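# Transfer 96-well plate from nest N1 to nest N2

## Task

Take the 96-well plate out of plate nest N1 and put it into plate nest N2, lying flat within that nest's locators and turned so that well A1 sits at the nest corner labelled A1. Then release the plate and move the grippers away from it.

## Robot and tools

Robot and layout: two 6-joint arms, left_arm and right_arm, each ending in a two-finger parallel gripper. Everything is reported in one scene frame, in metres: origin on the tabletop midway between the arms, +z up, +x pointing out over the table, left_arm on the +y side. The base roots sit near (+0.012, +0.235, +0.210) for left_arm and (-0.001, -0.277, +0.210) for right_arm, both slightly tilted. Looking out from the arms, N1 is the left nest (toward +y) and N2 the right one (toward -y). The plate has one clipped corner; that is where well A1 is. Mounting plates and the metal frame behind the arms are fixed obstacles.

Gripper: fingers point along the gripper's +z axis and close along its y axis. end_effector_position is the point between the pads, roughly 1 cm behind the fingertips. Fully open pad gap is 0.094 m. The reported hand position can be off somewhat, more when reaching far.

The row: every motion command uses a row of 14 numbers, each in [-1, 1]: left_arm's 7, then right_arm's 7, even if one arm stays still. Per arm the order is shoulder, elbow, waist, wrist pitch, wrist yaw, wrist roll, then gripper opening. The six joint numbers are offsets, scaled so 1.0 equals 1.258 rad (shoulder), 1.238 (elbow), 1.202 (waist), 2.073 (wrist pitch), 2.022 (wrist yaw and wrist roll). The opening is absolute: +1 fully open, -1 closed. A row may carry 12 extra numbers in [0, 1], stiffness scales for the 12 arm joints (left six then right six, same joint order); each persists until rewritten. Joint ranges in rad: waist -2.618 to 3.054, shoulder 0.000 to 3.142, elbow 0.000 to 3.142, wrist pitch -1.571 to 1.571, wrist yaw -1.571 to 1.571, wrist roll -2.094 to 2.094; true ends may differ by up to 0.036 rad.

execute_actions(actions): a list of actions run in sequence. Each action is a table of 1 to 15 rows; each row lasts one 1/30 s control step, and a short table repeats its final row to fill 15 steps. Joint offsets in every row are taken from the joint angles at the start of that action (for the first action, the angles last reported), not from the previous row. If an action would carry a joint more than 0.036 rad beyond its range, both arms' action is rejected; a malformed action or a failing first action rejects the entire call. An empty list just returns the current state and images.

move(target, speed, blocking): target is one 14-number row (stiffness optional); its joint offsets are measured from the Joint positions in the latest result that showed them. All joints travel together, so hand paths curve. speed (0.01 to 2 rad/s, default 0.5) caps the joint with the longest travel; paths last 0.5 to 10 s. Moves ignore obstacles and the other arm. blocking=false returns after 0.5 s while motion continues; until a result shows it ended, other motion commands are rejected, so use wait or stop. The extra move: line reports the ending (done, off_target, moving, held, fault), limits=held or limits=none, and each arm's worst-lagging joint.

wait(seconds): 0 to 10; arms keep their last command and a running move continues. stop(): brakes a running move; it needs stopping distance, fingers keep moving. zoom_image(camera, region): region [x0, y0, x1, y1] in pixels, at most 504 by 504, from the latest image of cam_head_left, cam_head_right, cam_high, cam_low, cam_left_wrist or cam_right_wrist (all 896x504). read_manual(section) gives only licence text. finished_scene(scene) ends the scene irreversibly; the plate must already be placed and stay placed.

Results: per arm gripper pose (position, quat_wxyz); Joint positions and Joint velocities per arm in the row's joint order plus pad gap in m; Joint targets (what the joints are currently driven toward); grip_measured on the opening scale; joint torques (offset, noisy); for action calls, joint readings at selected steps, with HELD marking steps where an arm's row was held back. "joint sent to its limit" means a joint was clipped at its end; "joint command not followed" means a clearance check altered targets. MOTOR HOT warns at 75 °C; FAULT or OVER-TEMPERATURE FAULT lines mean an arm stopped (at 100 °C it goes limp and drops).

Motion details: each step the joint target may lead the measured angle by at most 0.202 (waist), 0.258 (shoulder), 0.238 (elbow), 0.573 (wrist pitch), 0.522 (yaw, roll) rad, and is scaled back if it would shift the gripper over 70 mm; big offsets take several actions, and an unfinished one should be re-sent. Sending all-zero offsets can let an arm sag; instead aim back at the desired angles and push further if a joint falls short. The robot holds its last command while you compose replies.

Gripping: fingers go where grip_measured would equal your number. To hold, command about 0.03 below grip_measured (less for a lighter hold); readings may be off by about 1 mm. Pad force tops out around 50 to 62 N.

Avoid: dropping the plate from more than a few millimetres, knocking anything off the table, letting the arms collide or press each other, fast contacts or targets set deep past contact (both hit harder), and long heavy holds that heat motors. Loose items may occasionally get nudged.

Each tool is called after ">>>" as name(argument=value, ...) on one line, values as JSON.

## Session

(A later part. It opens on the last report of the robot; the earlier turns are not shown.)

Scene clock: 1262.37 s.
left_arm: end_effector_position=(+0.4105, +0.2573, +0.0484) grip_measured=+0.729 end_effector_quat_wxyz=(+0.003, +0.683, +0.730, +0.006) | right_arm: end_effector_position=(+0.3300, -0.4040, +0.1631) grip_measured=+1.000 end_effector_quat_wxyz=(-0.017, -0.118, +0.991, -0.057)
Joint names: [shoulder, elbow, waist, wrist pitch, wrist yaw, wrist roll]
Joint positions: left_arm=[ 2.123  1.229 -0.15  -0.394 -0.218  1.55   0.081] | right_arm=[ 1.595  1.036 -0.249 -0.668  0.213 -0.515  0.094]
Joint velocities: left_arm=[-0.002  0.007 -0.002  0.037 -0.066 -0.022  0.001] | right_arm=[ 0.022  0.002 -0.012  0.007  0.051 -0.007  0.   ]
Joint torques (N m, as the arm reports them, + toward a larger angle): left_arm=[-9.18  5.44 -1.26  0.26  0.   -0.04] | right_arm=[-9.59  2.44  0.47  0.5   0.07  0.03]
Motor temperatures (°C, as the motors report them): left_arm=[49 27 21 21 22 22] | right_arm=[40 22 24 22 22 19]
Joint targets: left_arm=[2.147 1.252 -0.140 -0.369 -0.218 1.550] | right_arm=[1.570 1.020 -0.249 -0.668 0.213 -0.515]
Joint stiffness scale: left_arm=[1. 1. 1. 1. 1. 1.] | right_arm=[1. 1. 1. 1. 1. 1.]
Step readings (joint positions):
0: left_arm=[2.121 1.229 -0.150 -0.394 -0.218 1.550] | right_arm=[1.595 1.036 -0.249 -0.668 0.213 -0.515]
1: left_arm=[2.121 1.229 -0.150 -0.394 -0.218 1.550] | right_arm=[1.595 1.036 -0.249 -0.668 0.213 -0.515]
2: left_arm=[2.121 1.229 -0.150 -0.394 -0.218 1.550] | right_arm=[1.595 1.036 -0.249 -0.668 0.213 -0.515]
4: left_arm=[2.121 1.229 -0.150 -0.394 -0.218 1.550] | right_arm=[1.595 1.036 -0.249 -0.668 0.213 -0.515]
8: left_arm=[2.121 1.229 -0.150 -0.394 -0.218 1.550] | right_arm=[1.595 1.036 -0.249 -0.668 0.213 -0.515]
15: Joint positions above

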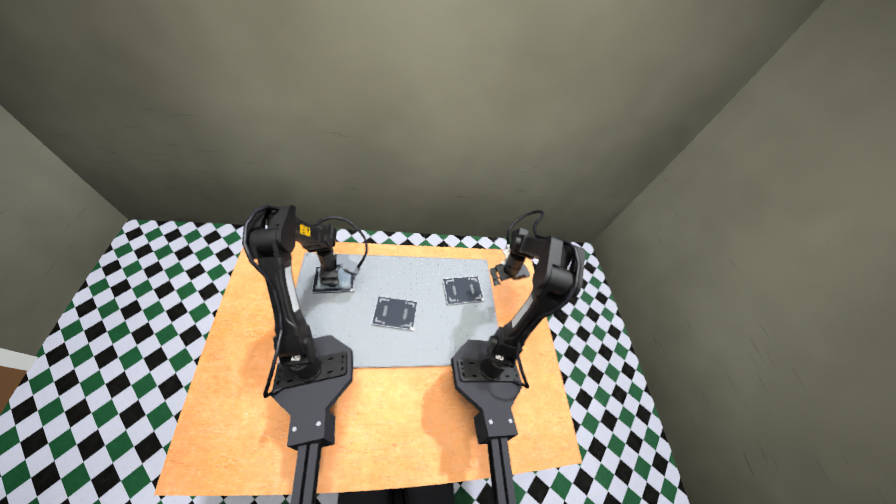

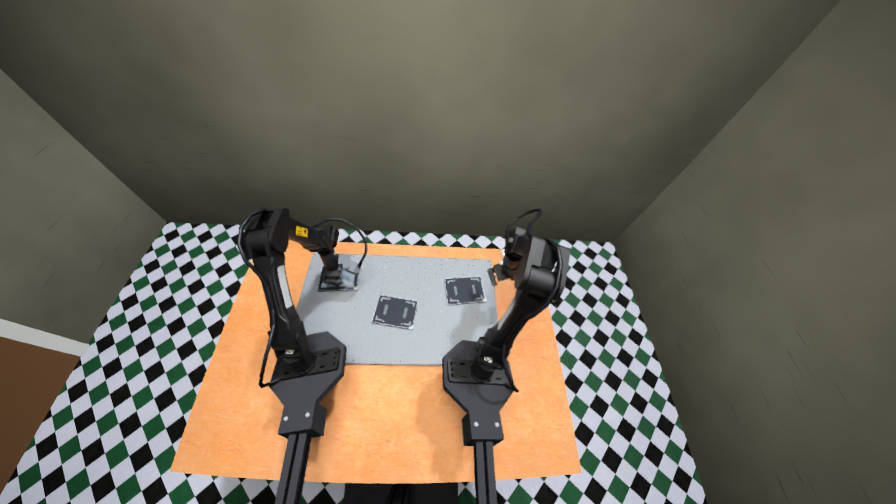

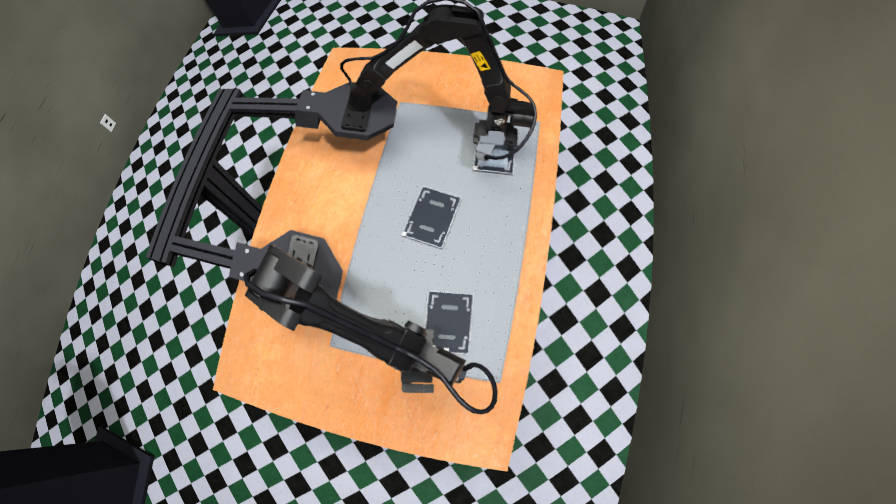

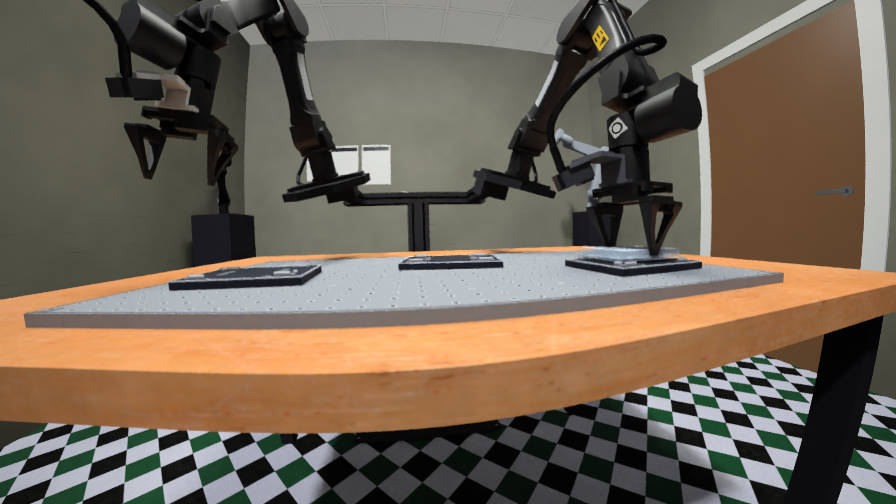

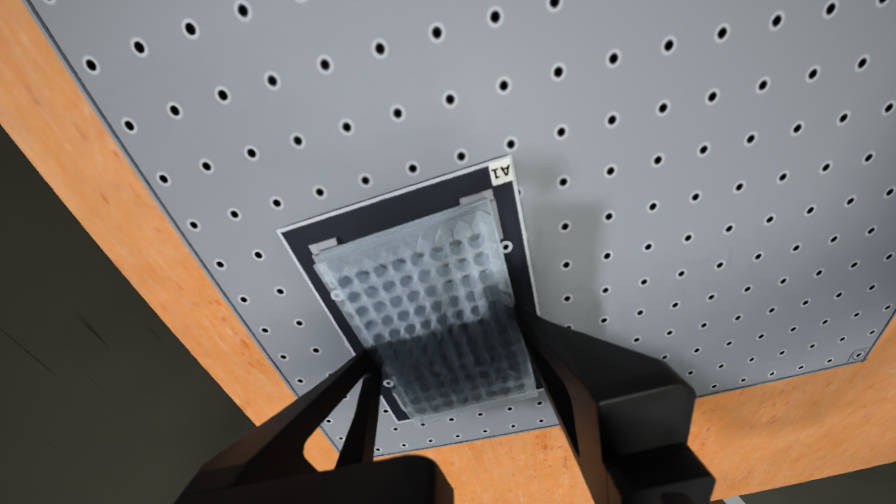

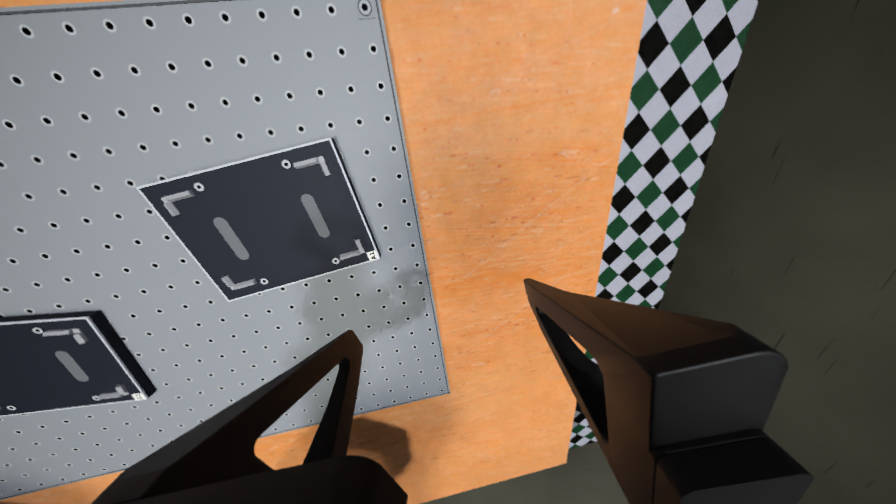

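>>> execute_actions(actions=[[[0.012,0.018,0.004,0.008,0,0,0.70,-0.02,-0.013,0,0,0,0,1],[0.006,0.018,0.004,0.006,0,0,0.70,-0.02,-0.013,0,0,0,0,1],[0.0,0.018,0.004,0.004,0,0,0.70,-0.02,-0.013,0,0,0,0,1],[-0.005,0.018,0.004,0.003,0,0,0.70,-0.02,-0.013,0,0,0,0,1],[-0.010,0.018,0.004,0.003,0,0,0.70,-0.02,-0.013,0,0,0,0,1],[-0.013,0.018,0.004,0.003,0,0,0.70,-0.02,-0.013,0,0,0,0,1],[-0.016,0.018,0.004,0.003,0,0,0.70,-0.02,-0.013,0,0,0,0,1],[-0.018,0.018,0.004,0.003,0,0,0.70,-0.02,-0.013,0,0,0,0,1],[-0.020,0.018,0.004,0.003,0,0,0.70,-0.02,-0.013,0,0,0,0,1],[-0.022,0.018,0.004,0.003,0,0,0.70,-0.02,-0.013,0,0,0,0,1],[-0.024,0.018,0.004,0.003,0,0,0.70,-0.02,-0.013,0,0,0,0,1],[-0.025,0.018,0.004,0.003,0,0,0.70,-0.02,-0.013,0,0,0,0,1],[-0.026,0.018,0.004,0.003,0,0,0.70,-0.02,-0.013,0,0,0,0,1],[-0.027,0.018,0.004,0.003,0,0,0.70,-0.02,-0.013,0,0,0,0,1],[-0.027,0.018,0.004,0.003,0,0,0.70,-0.02,-0.013,0,0,0,0,1]]])

Scene clock: 1339.90 s.
left_arm: end_effector_position=(+0.4120, +0.2578, +0.0504) grip_measured=+0.729 end_effector_quat_wxyz=(+0.005, +0.683, +0.731, +0.008) | right_arm: end_effector_position=(+0.3300, -0.4040, +0.1631) grip_measured=+1.000 end_effector_quat_wxyz=(-0.017, -0.118, +0.991, -0.057)
Joint names: [shoulder, elbow, waist, wrist pitch, wrist yaw, wrist roll]
Joint positions: left_arm=[ 2.117  1.229 -0.15  -0.394 -0.218  1.55   0.081] | right_arm=[ 1.595  1.036 -0.249 -0.668  0.213 -0.515  0.094]
Joint velocities: left_arm=[-0.037 -0.012 -0.012  0.022 -0.022  0.007  0.   ] | right_arm=[-0.007 -0.002 -0.002 -0.007 -0.037 -0.007  0.   ]
Joint torques (N m, as the arm reports them, + toward a larger angle): left_arm=[-13.37   5.46  -1.72   0.1   -0.02  -0.04] | right_arm=[-9.58  2.43  0.45  0.5   0.06  0.02]
Motor temperatures (°C, as the motors report them): left_arm=[47 27 21 21 22 22] | right_arm=[40 22 23 22 22 19]
Joint targets: left_arm=[2.089 1.252 -0.145 -0.387 -0.218 1.550] | right_arm=[1.570 1.020 -0.249 -0.668 0.213 -0.515]
Joint stiffness scale: left_arm=[1. 1. 1. 1. 1. 1.] | right_arm=[1. 1. 1. 1. 1. 1.]
Step readings (joint positions):
0: left_arm=[2.123 1.229 -0.150 -0.394 -0.218 1.550] | right_arm=[1.595 1.036 -0.249 -0.668 0.213 -0.515]
1: left_arm=[2.123 1.229 -0.150 -0.394 -0.218 1.550] | right_arm=[1.595 1.036 -0.249 -0.668 0.213 -0.515]
2: left_arm=[2.123 1.229 -0.150 -0.394 -0.218 1.550] | right_arm=[1.595 1.036 -0.249 -0.668 0.213 -0.515]
4: left_arm=[2.123 1.229 -0.150 -0.394 -0.218 1.550] | right_arm=[1.595 1.036 -0.249 -0.668 0.213 -0.515]
8: left_arm=[2.121 1.229 -0.150 -0.394 -0.218 1.550] | right_arm=[1.595 1.036 -0.249 -0.668 0.213 -0.515]
15: Joint positions above

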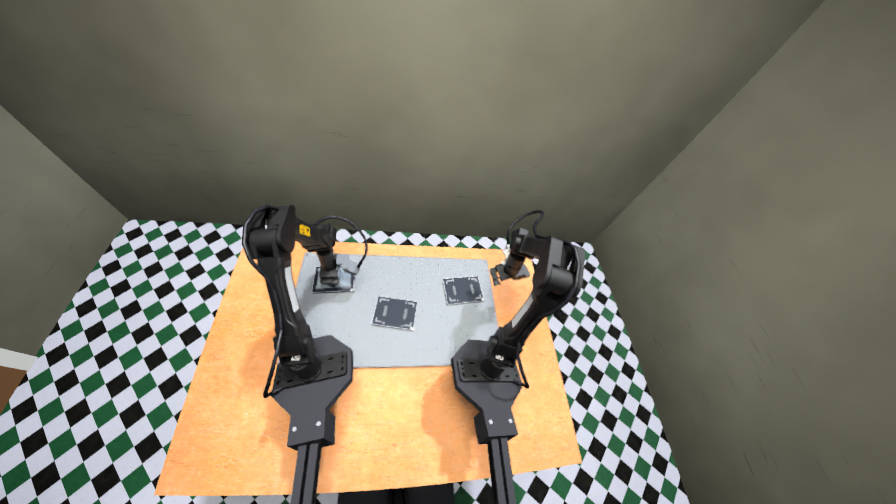

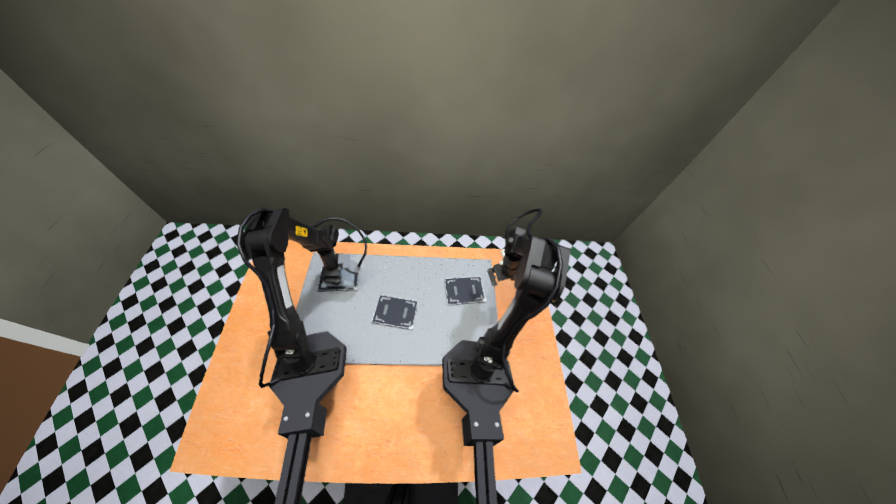

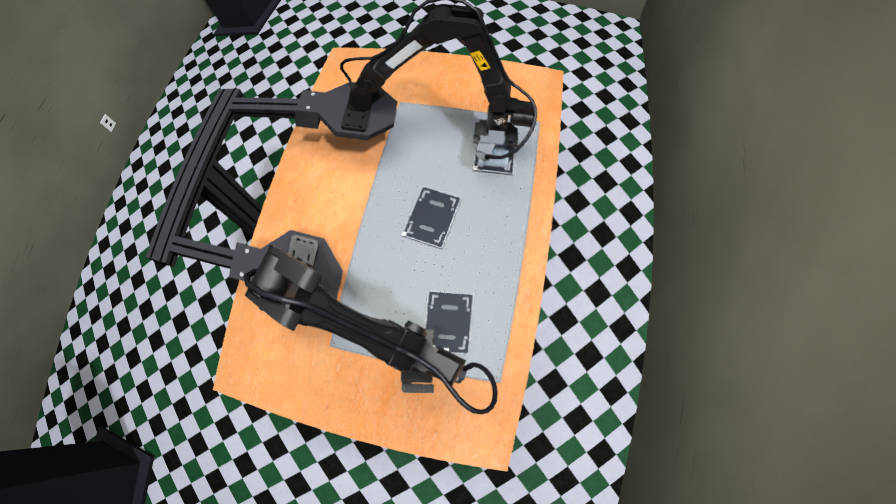

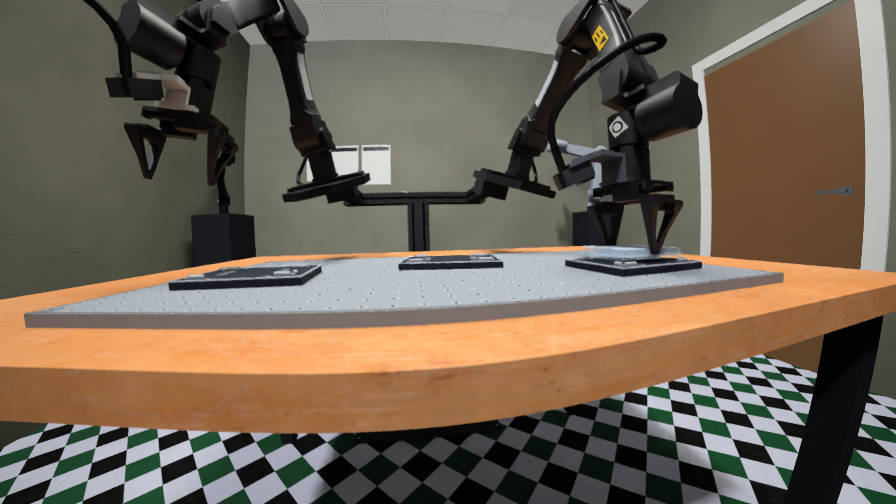

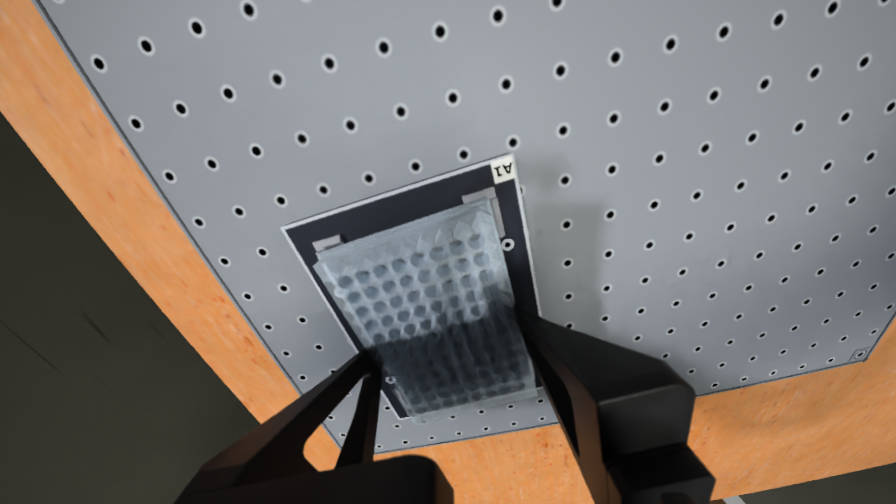

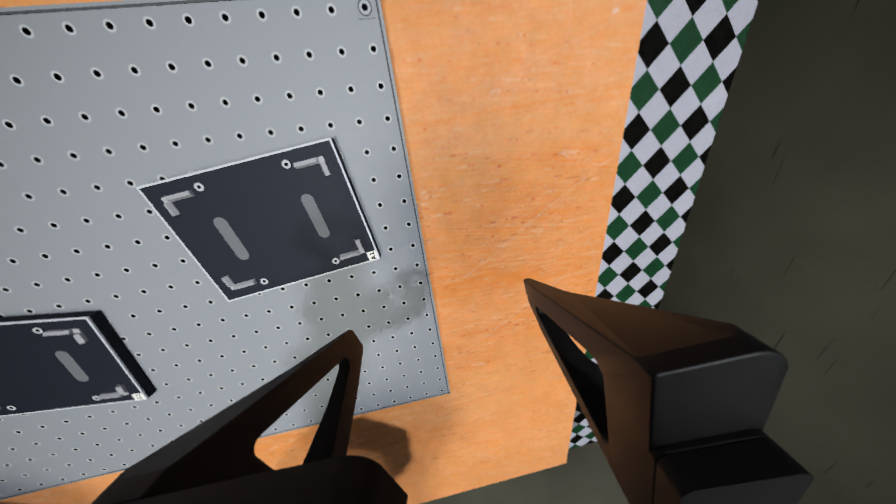

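>>> execute_actions(actions=[[[-0.012,0.018,0.004,0.003,0,0.001,0.70,-0.02,-0.013,0,0,0,0,1],[-0.012,0.018,0.005,0.003,0,0.002,0.70,-0.02,-0.013,0,0,0,0,1],[-0.012,0.018,0.006,0.003,0,0.003,0.70,-0.02,-0.013,0,0,0,0,1],[-0.012,0.018,0.007,0.003,0,0.004,0.70,-0.02,-0.013,0,0,0,0,1],[-0.012,0.018,0.008,0.003,0,0.005,0.70,-0.02,-0.013,0,0,0,0,1],[-0.012,0.018,0.009,0.003,0,0.006,0.70,-0.02,-0.013,0,0,0,0,1],[-0.012,0.018,0.010,0.003,0,0.007,0.70,-0.02,-0.013,0,0,0,0,1],[-0.012,0.018,0.011,0.003,0,0.008,0.70,-0.02,-0.013,0,0,0,0,1],[-0.012,0.018,0.012,0.003,0,0.0085,0.70,-0.02,-0.013,0,0,0,0,1],[-0.012,0.018,0.012,0.003,0,0.0085,0.70,-0.02,-0.013,0,0,0,0,1],[-0.012,0.018,0.012,0.003,0,0.0085,0.70,-0.02,-0.013,0,0,0,0,1],[-0.012,0.018,0.012,0.003,0,0.0085,0.70,-0.02,-0.013,0,0,0,0,1],[-0.012,0.018,0.012,0.003,0,0.0085,0.70,-0.02,-0.013,0,0,0,0,1],[-0.012,0.018,0.012,0.003,0,0.0085,0.70,-0.02,-0.013,0,0,0,0,1],[-0.012,0.018,0.012,0.003,0,0.0085,0.70,-0.02,-0.013,0,0,0,0,1]]])

Scene clock: 1348.67 s.
left_arm: end_effector_position=(+0.4122, +0.2616, +0.0503) grip_measured=+0.729 end_effector_quat_wxyz=(+0.004, +0.683, +0.730, +0.009) | right_arm: end_effector_position=(+0.3300, -0.4040, +0.1631) grip_measured=+1.000 end_effector_quat_wxyz=(-0.017, -0.118, +0.991, -0.057)
Joint names: [shoulder, elbow, waist, wrist pitch, wrist yaw, wrist roll]
Joint positions: left_arm=[ 2.115  1.229 -0.141 -0.393 -0.218  1.559  0.081] | right_arm=[ 1.595  1.036 -0.249 -0.668  0.213 -0.515  0.094]
Joint velocities: left_arm=[-0.007  0.017 -0.017  0.037 -0.022 -0.022  0.001] | right_arm=[-0.012 -0.007 -0.012 -0.007 -0.081 -0.007  0.   ]
Joint torques (N m, as the arm reports them, + toward a larger angle): left_arm=[-12.26   5.44  -1.62   0.1   -0.03   0.02] | right_arm=[-9.6   2.44  0.48  0.5   0.07  0.03]
Motor temperatures (°C, as the motors report them): left_arm=[50 27 21 21 22 22] | right_arm=[40 22 23 22 22 19]
Joint targets: left_arm=[2.102 1.252 -0.135 -0.387 -0.218 1.567] | right_arm=[1.570 1.020 -0.249 -0.668 0.213 -0.515]
Joint stiffness scale: left_arm=[1. 1. 1. 1. 1. 1.] | right_arm=[1. 1. 1. 1. 1. 1.]
Step readings (joint positions):
0: left_arm=[2.115 1.229 -0.150 -0.393 -0.218 1.550] | right_arm=[1.595 1.036 -0.249 -0.668 0.213 -0.515]
1: left_arm=[2.115 1.229 -0.150 -0.393 -0.218 1.550] | right_arm=[1.595 1.036 -0.249 -0.668 0.213 -0.515]
2: left_arm=[2.115 1.229 -0.150 -0.393 -0.218 1.550] | right_arm=[1.595 1.036 -0.249 -0.668 0.213 -0.515]
4: left_arm=[2.115 1.229 -0.150 -0.393 -0.218 1.550] | right_arm=[1.595 1.036 -0.249 -0.668 0.213 -0.515]
8: left_arm=[2.115 1.229 -0.149 -0.393 -0.218 1.554] | right_arm=[1.595 1.036 -0.249 -0.668 0.213 -0.515]
15: Joint positions above

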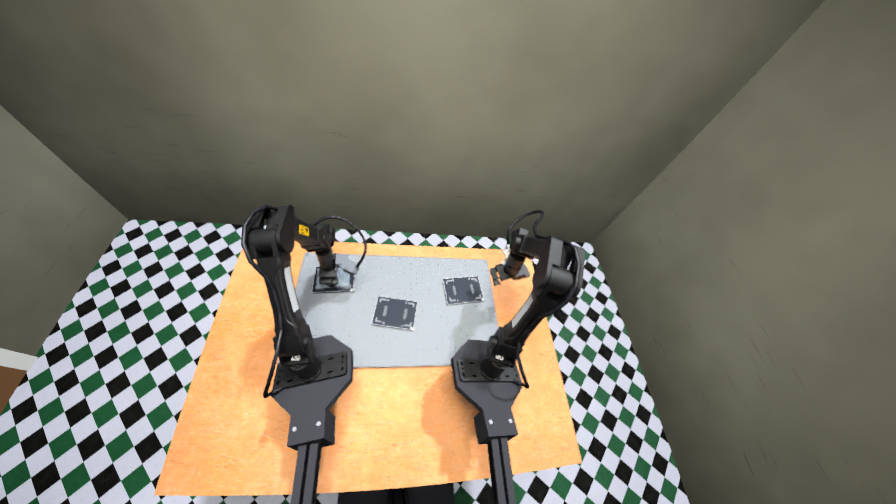

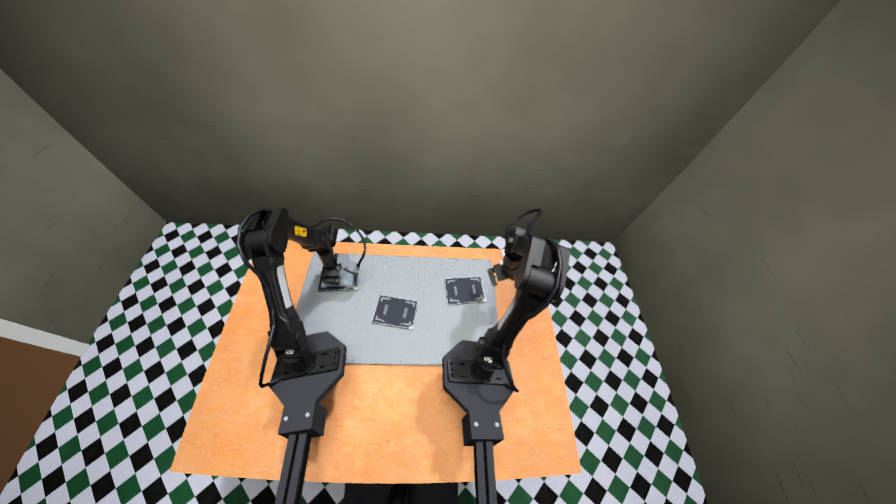

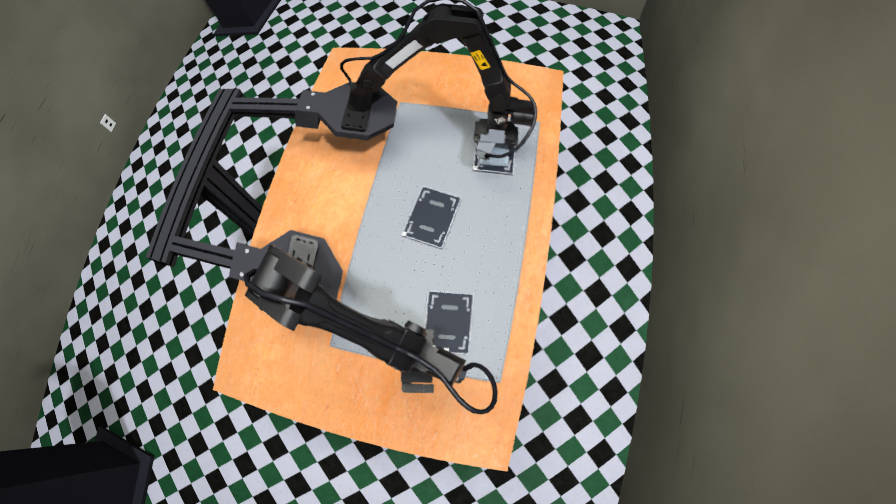

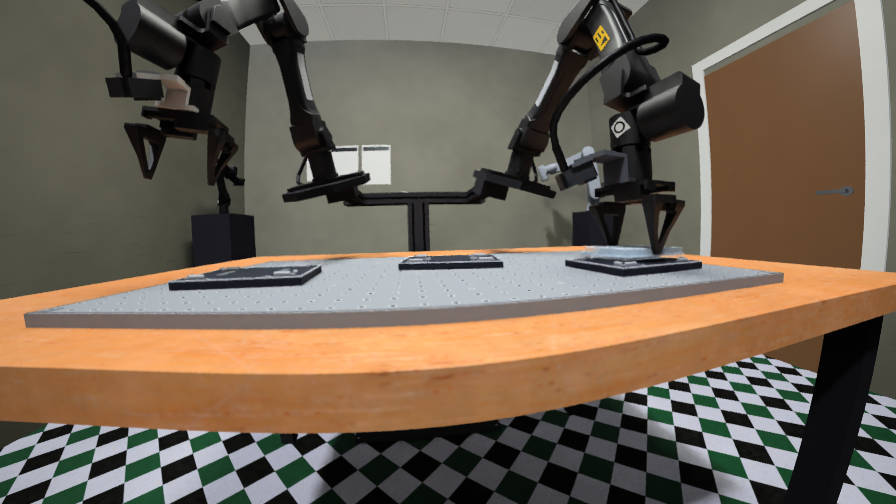

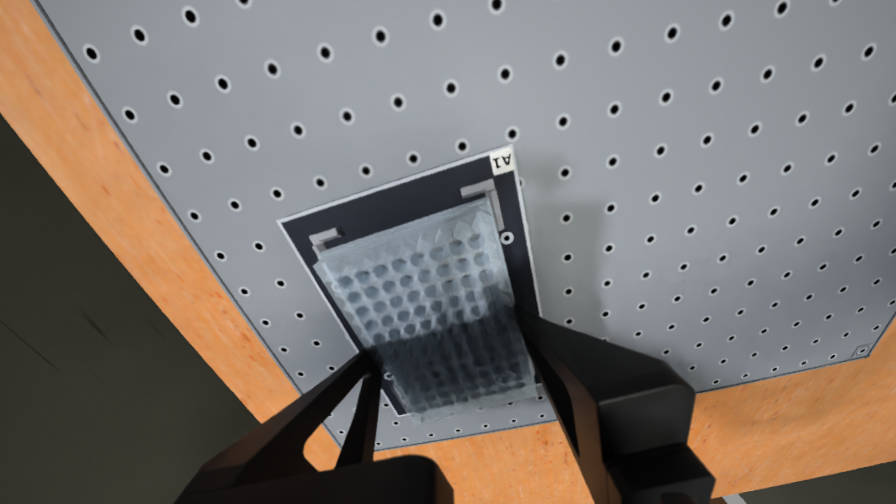

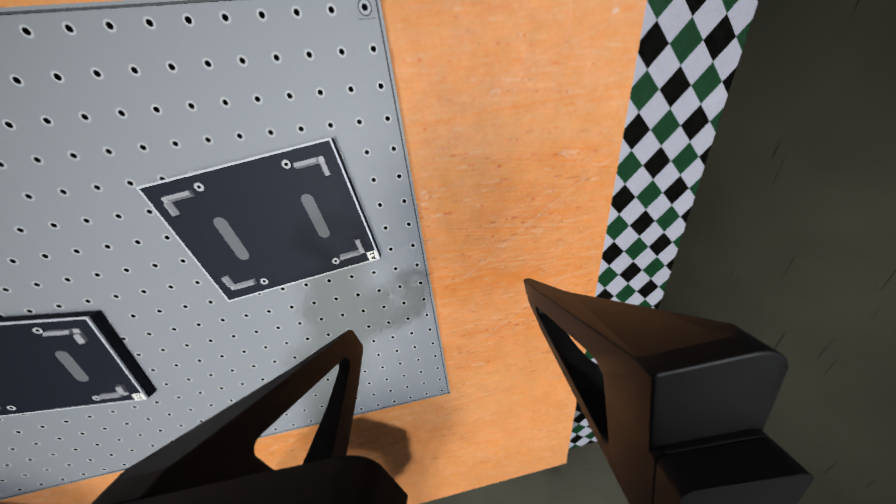

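>>> execute_actions(actions=[[[-0.010,0.018,-0.002,0.003,0,0.003,0.70,-0.02,-0.013,0,0,0,0,1],[-0.010,0.018,-0.004,0.003,0,0.003,0.70,-0.02,-0.013,0,0,0,0,1],[-0.010,0.018,-0.006,0.003,0,0.003,0.70,-0.02,-0.013,0,0,0,0,1],[-0.010,0.018,-0.008,0.003,0,0.003,0.70,-0.02,-0.013,0,0,0,0,1],[-0.010,0.018,-0.009,0.003,0,0.003,0.70,-0.02,-0.013,0,0,0,0,1],[-0.010,0.018,-0.010,0.003,0,0.003,0.70,-0.02,-0.013,0,0,0,0,1],[-0.010,0.018,-0.011,0.003,0,0.003,0.70,-0.02,-0.013,0,0,0,0,1],[-0.010,0.018,-0.012,0.003,0,0.003,0.70,-0.02,-0.013,0,0,0,0,1],[-0.010,0.018,-0.0125,0.003,0,0.003,0.70,-0.02,-0.013,0,0,0,0,1],[-0.010,0.018,-0.013,0.003,0,0.003,0.70,-0.02,-0.013,0,0,0,0,1],[-0.010,0.018,-0.0135,0.003,0,0.003,0.70,-0.02,-0.013,0,0,0,0,1],[-0.010,0.018,-0.014,0.003,0,0.003,0.70,-0.02,-0.013,0,0,0,0,1],[-0.010,0.018,-0.0145,0.003,0,0.003,0.70,-0.02,-0.013,0,0,0,0,1],[-0.010,0.018,-0.015,0.003,0,0.003,0.70,-0.02,-0.013,0,0,0,0,1],[-0.010,0.018,-0.015,0.003,0,0.003,0.70,-0.02,-0.013,0,0,0,0,1]]])

Scene clock: 1359.07 s.
left_arm: end_effector_position=(+0.4122, +0.2616, +0.0503) grip_measured=+0.729 end_effector_quat_wxyz=(+0.004, +0.684, +0.730, +0.009) | right_arm: end_effector_position=(+0.3300, -0.4040, +0.1631) grip_measured=+1.000 end_effector_quat_wxyz=(-0.017, -0.118, +0.991, -0.057)
Joint names: [shoulder, elbow, waist, wrist pitch, wrist yaw, wrist roll]
Joint positions: left_arm=[ 2.115  1.229 -0.141 -0.393 -0.218  1.561  0.081] | right_arm=[ 1.595  1.036 -0.249 -0.668  0.213 -0.515  0.094]
Joint velocities: left_arm=[-0.012  0.002  0.012  0.022  0.022  0.022 -0.   ] | right_arm=[-0.042  0.002 -0.022 -0.037 -0.066 -0.037  0.   ]
Joint torques (N m, as the arm reports them, + toward a larger angle): left_arm=[-12.22   5.44  -3.58   0.1   -0.03   0.  ] | right_arm=[-9.61  2.42  0.48  0.5   0.08  0.01]
Motor temperatures (°C, as the motors report them): left_arm=[50 27 21 21 22 22] | right_arm=[40 22 23 22 22 19]
Joint targets: left_arm=[2.103 1.252 -0.159 -0.387 -0.218 1.565] | right_arm=[1.570 1.020 -0.249 -0.668 0.213 -0.515]
Joint stiffness scale: left_arm=[1. 1. 1. 1. 1. 1.] | right_arm=[1. 1. 1. 1. 1. 1.]
Step readings (joint positions):
0: left_arm=[2.115 1.229 -0.141 -0.393 -0.218 1.561] | right_arm=[1.595 1.036 -0.249 -0.668 0.213 -0.515]
1: left_arm=[2.115 1.229 -0.141 -0.393 -0.218 1.561] | right_arm=[1.595 1.036 -0.249 -0.668 0.213 -0.515]
2: left_arm=[2.115 1.229 -0.141 -0.393 -0.218 1.561] | right_arm=[1.595 1.036 -0.249 -0.668 0.213 -0.515]
4: left_arm=[2.115 1.229 -0.141 -0.393 -0.218 1.561] | right_arm=[1.595 1.036 -0.249 -0.668 0.213 -0.515]
8: left_arm=[2.115 1.229 -0.141 -0.393 -0.218 1.561] | right_arm=[1.595 1.036 -0.249 -0.668 0.213 -0.515]
15: Joint positions above

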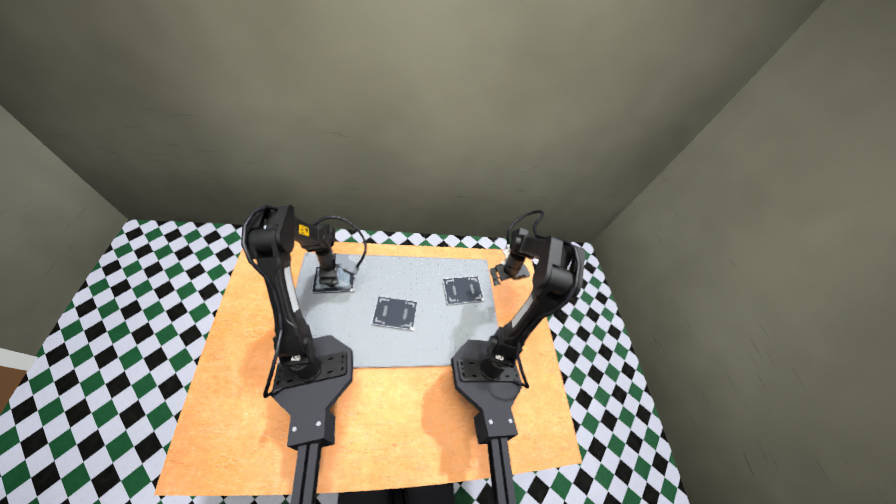

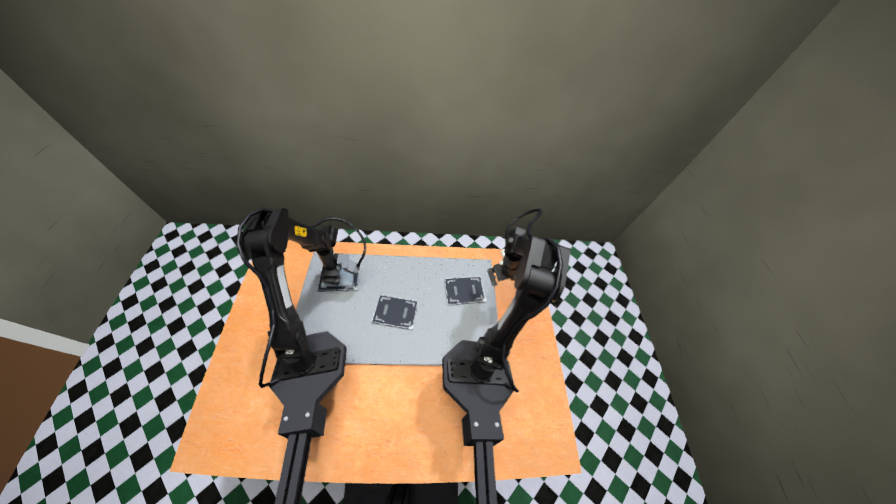

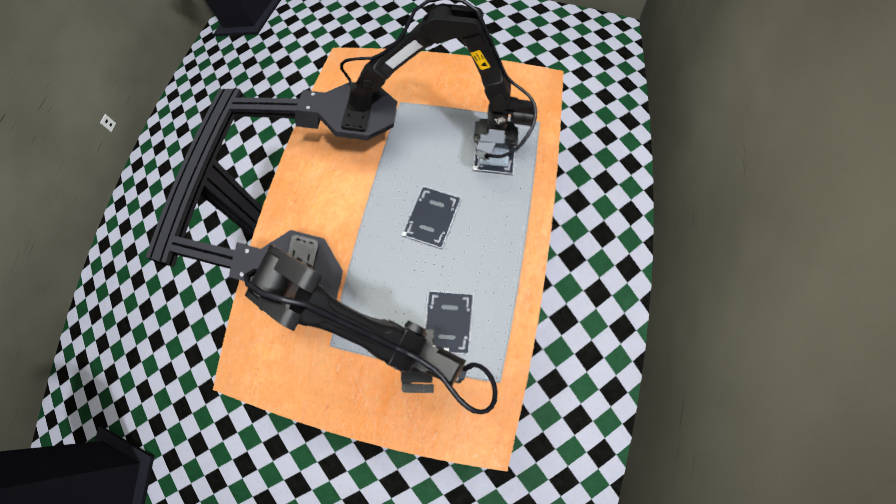

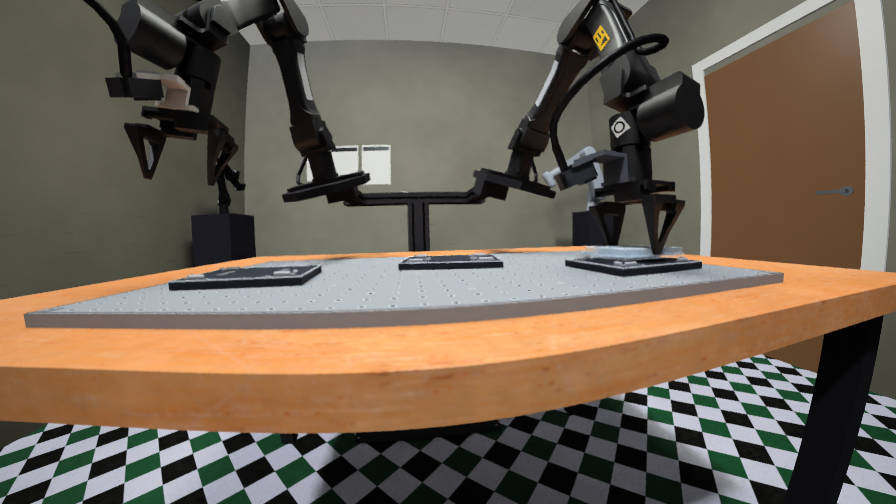

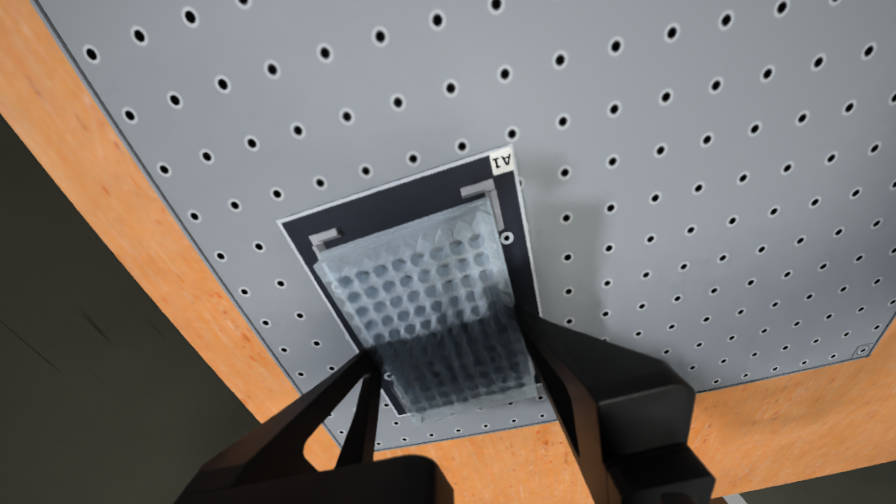

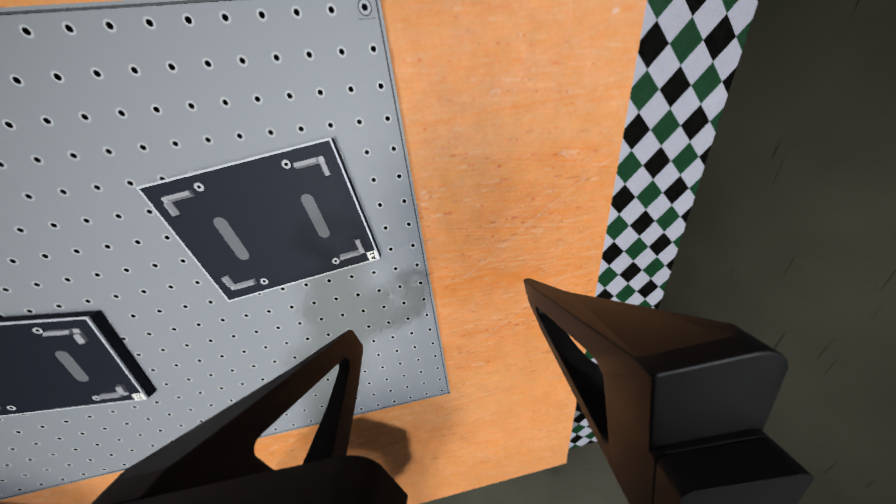

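>>> execute_actions(actions=[[[-0.010,0.018,-0.015,0.003,0,0.001,0.70,-0.02,-0.013,0,0,0,0,1],[-0.010,0.018,-0.016,0.003,0,0.001,0.70,-0.02,-0.013,0,0,0,0,1],[-0.010,0.018,-0.017,0.003,0,0.001,0.70,-0.02,-0.013,0,0,0,0,1],[-0.010,0.018,-0.018,0.003,0,0.001,0.70,-0.02,-0.013,0,0,0,0,1],[-0.010,0.018,-0.019,0.003,0,0.001,0.70,-0.02,-0.013,0,0,0,0,1],[-0.010,0.018,-0.0195,0.003,0,0.001,0.70,-0.02,-0.013,0,0,0,0,1],[-0.010,0.018,-0.0195,0.003,0,0.001,0.70,-0.02,-0.013,0,0,0,0,1],[-0.010,0.018,-0.0195,0.003,0,0.001,0.70,-0.02,-0.013,0,0,0,0,1],[-0.010,0.018,-0.0195,0.003,0,0.001,0.70,-0.02,-0.013,0,0,0,0,1],[-0.010,0.018,-0.0195,0.003,0,0.001,0.70,-0.02,-0.013,0,0,0,0,1],[-0.010,0.018,-0.0195,0.003,0,0.001,0.70,-0.02,-0.013,0,0,0,0,1],[-0.010,0.018,-0.0195,0.003,0,0.001,0.70,-0.02,-0.013,0,0,0,0,1],[-0.010,0.018,-0.0195,0.003,0,0.001,0.70,-0.02,-0.013,0,0,0,0,1],[-0.010,0.018,-0.0195,0.003,0,0.001,0.70,-0.02,-0.013,0,0,0,0,1],[-0.010,0.018,-0.0195,0.003,0,0.001,0.70,-0.02,-0.013,0,0,0,0,1]]])

Scene clock: 1372.73 s.
left_arm: end_effector_position=(+0.4126, +0.2588, +0.0509) grip_measured=+0.729 end_effector_quat_wxyz=(+0.005, +0.686, +0.728, +0.009) | right_arm: end_effector_position=(+0.3300, -0.4040, +0.1631) grip_measured=+1.000 end_effector_quat_wxyz=(-0.017, -0.118, +0.991, -0.057)
Joint names: [shoulder, elbow, waist, wrist pitch, wrist yaw, wrist roll]
Joint positions: left_arm=[ 2.115  1.229 -0.148 -0.393 -0.218  1.561  0.081] | right_arm=[ 1.595  1.036 -0.249 -0.668  0.213 -0.515  0.094]
Joint velocities: left_arm=[ 0.007 -0.002 -0.012  0.051 -0.007  0.022  0.   ] | right_arm=[ 0.007 -0.017 -0.002 -0.007 -0.037 -0.037  0.   ]
Joint torques (N m, as the arm reports them, + toward a larger angle): left_arm=[-12.22   5.46  -3.48   0.1   -0.03  -0.02] | right_arm=[-9.6   2.42  0.48  0.5   0.07  0.02]
Motor temperatures (°C, as the motors report them): left_arm=[51 27 22 21 22 22] | right_arm=[40 22 23 22 22 19]
Joint targets: left_arm=[2.103 1.252 -0.164 -0.387 -0.218 1.563] | right_arm=[1.570 1.020 -0.249 -0.668 0.213 -0.515]
Joint stiffness scale: left_arm=[1. 1. 1. 1. 1. 1.] | right_arm=[1. 1. 1. 1. 1. 1.]
Step readings (joint positions):
0: left_arm=[2.115 1.229 -0.141 -0.393 -0.218 1.561] | right_arm=[1.595 1.036 -0.249 -0.668 0.213 -0.515]
1: left_arm=[2.115 1.229 -0.141 -0.393 -0.218 1.561] | right_arm=[1.595 1.036 -0.249 -0.668 0.213 -0.515]
2: left_arm=[2.115 1.229 -0.141 -0.393 -0.218 1.561] | right_arm=[1.595 1.036 -0.249 -0.668 0.213 -0.515]
4: left_arm=[2.115 1.229 -0.141 -0.393 -0.218 1.561] | right_arm=[1.595 1.036 -0.249 -0.668 0.213 -0.515]
8: left_arm=[2.115 1.229 -0.145 -0.393 -0.218 1.561] | right_arm=[1.595 1.036 -0.249 -0.668 0.213 -0.515]
15: Joint positions above

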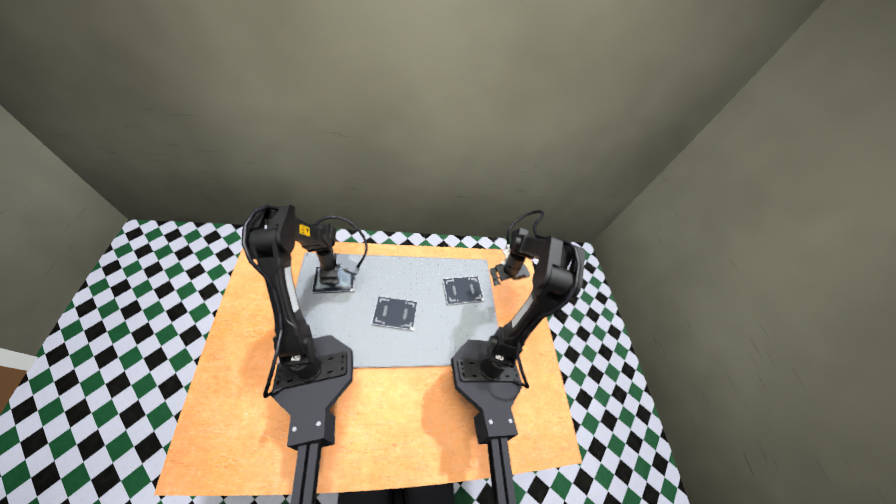

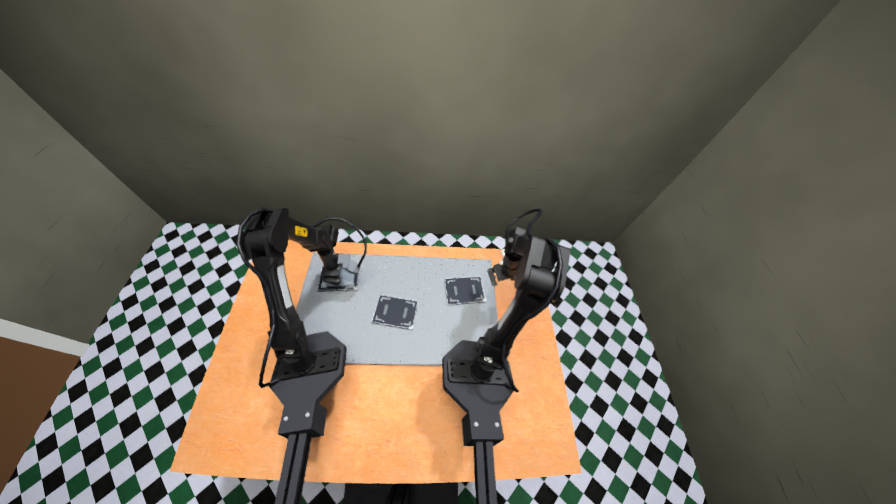

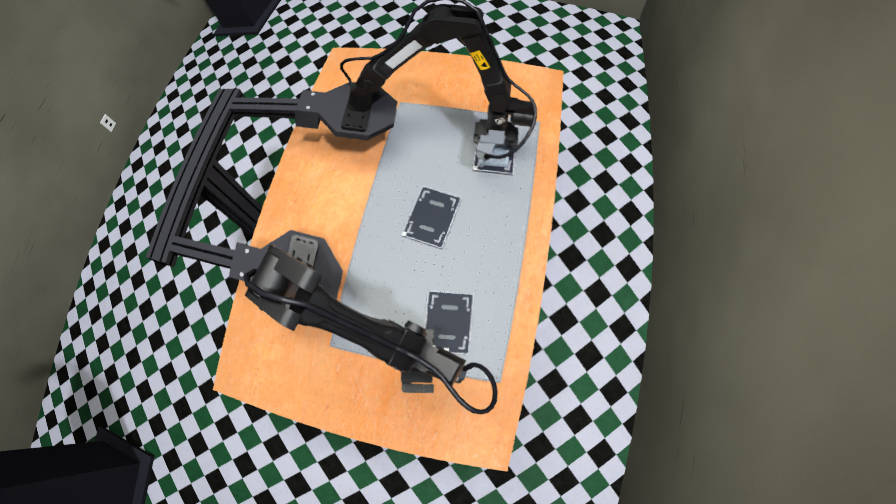

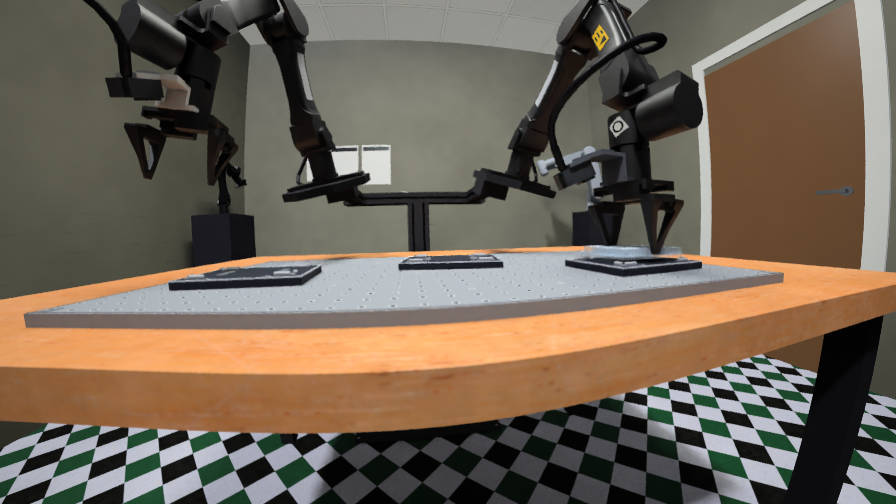

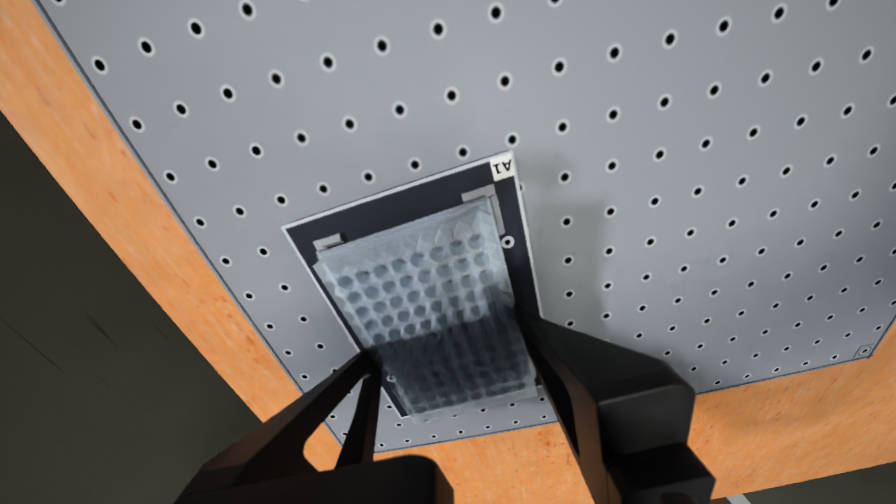

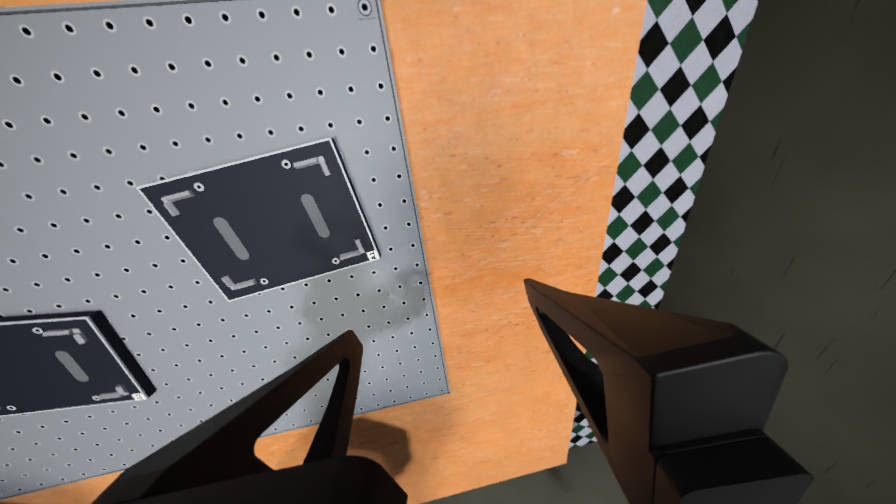

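>>> zoom_image(camera="cam_left_wrist", region=[445, 175, 525, 245])

>>> zoom_image(camera="cam_left_wrist", region=[295, 215, 375, 285])

Region (445, 175, 525, 245) of cam_left_wrist's 896x504 image, scaled by 6.300, with more detail than that image has; it fills the top 441 rows of this view, and the rest is white.

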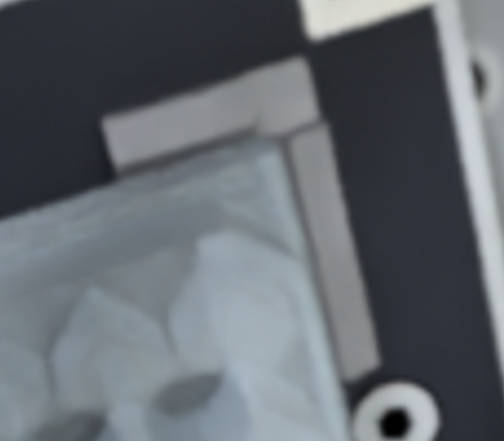

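Region (295, 215, 375, 285) of cam_left_wrist's 896x504 image, scaled by 6.300, with more detail than that image has; it fills the top 441 rows of this view, and the rest is white.

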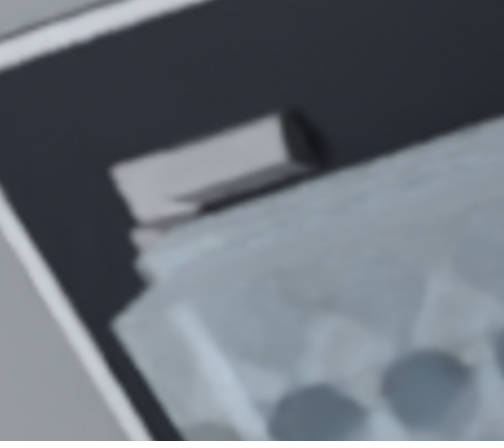

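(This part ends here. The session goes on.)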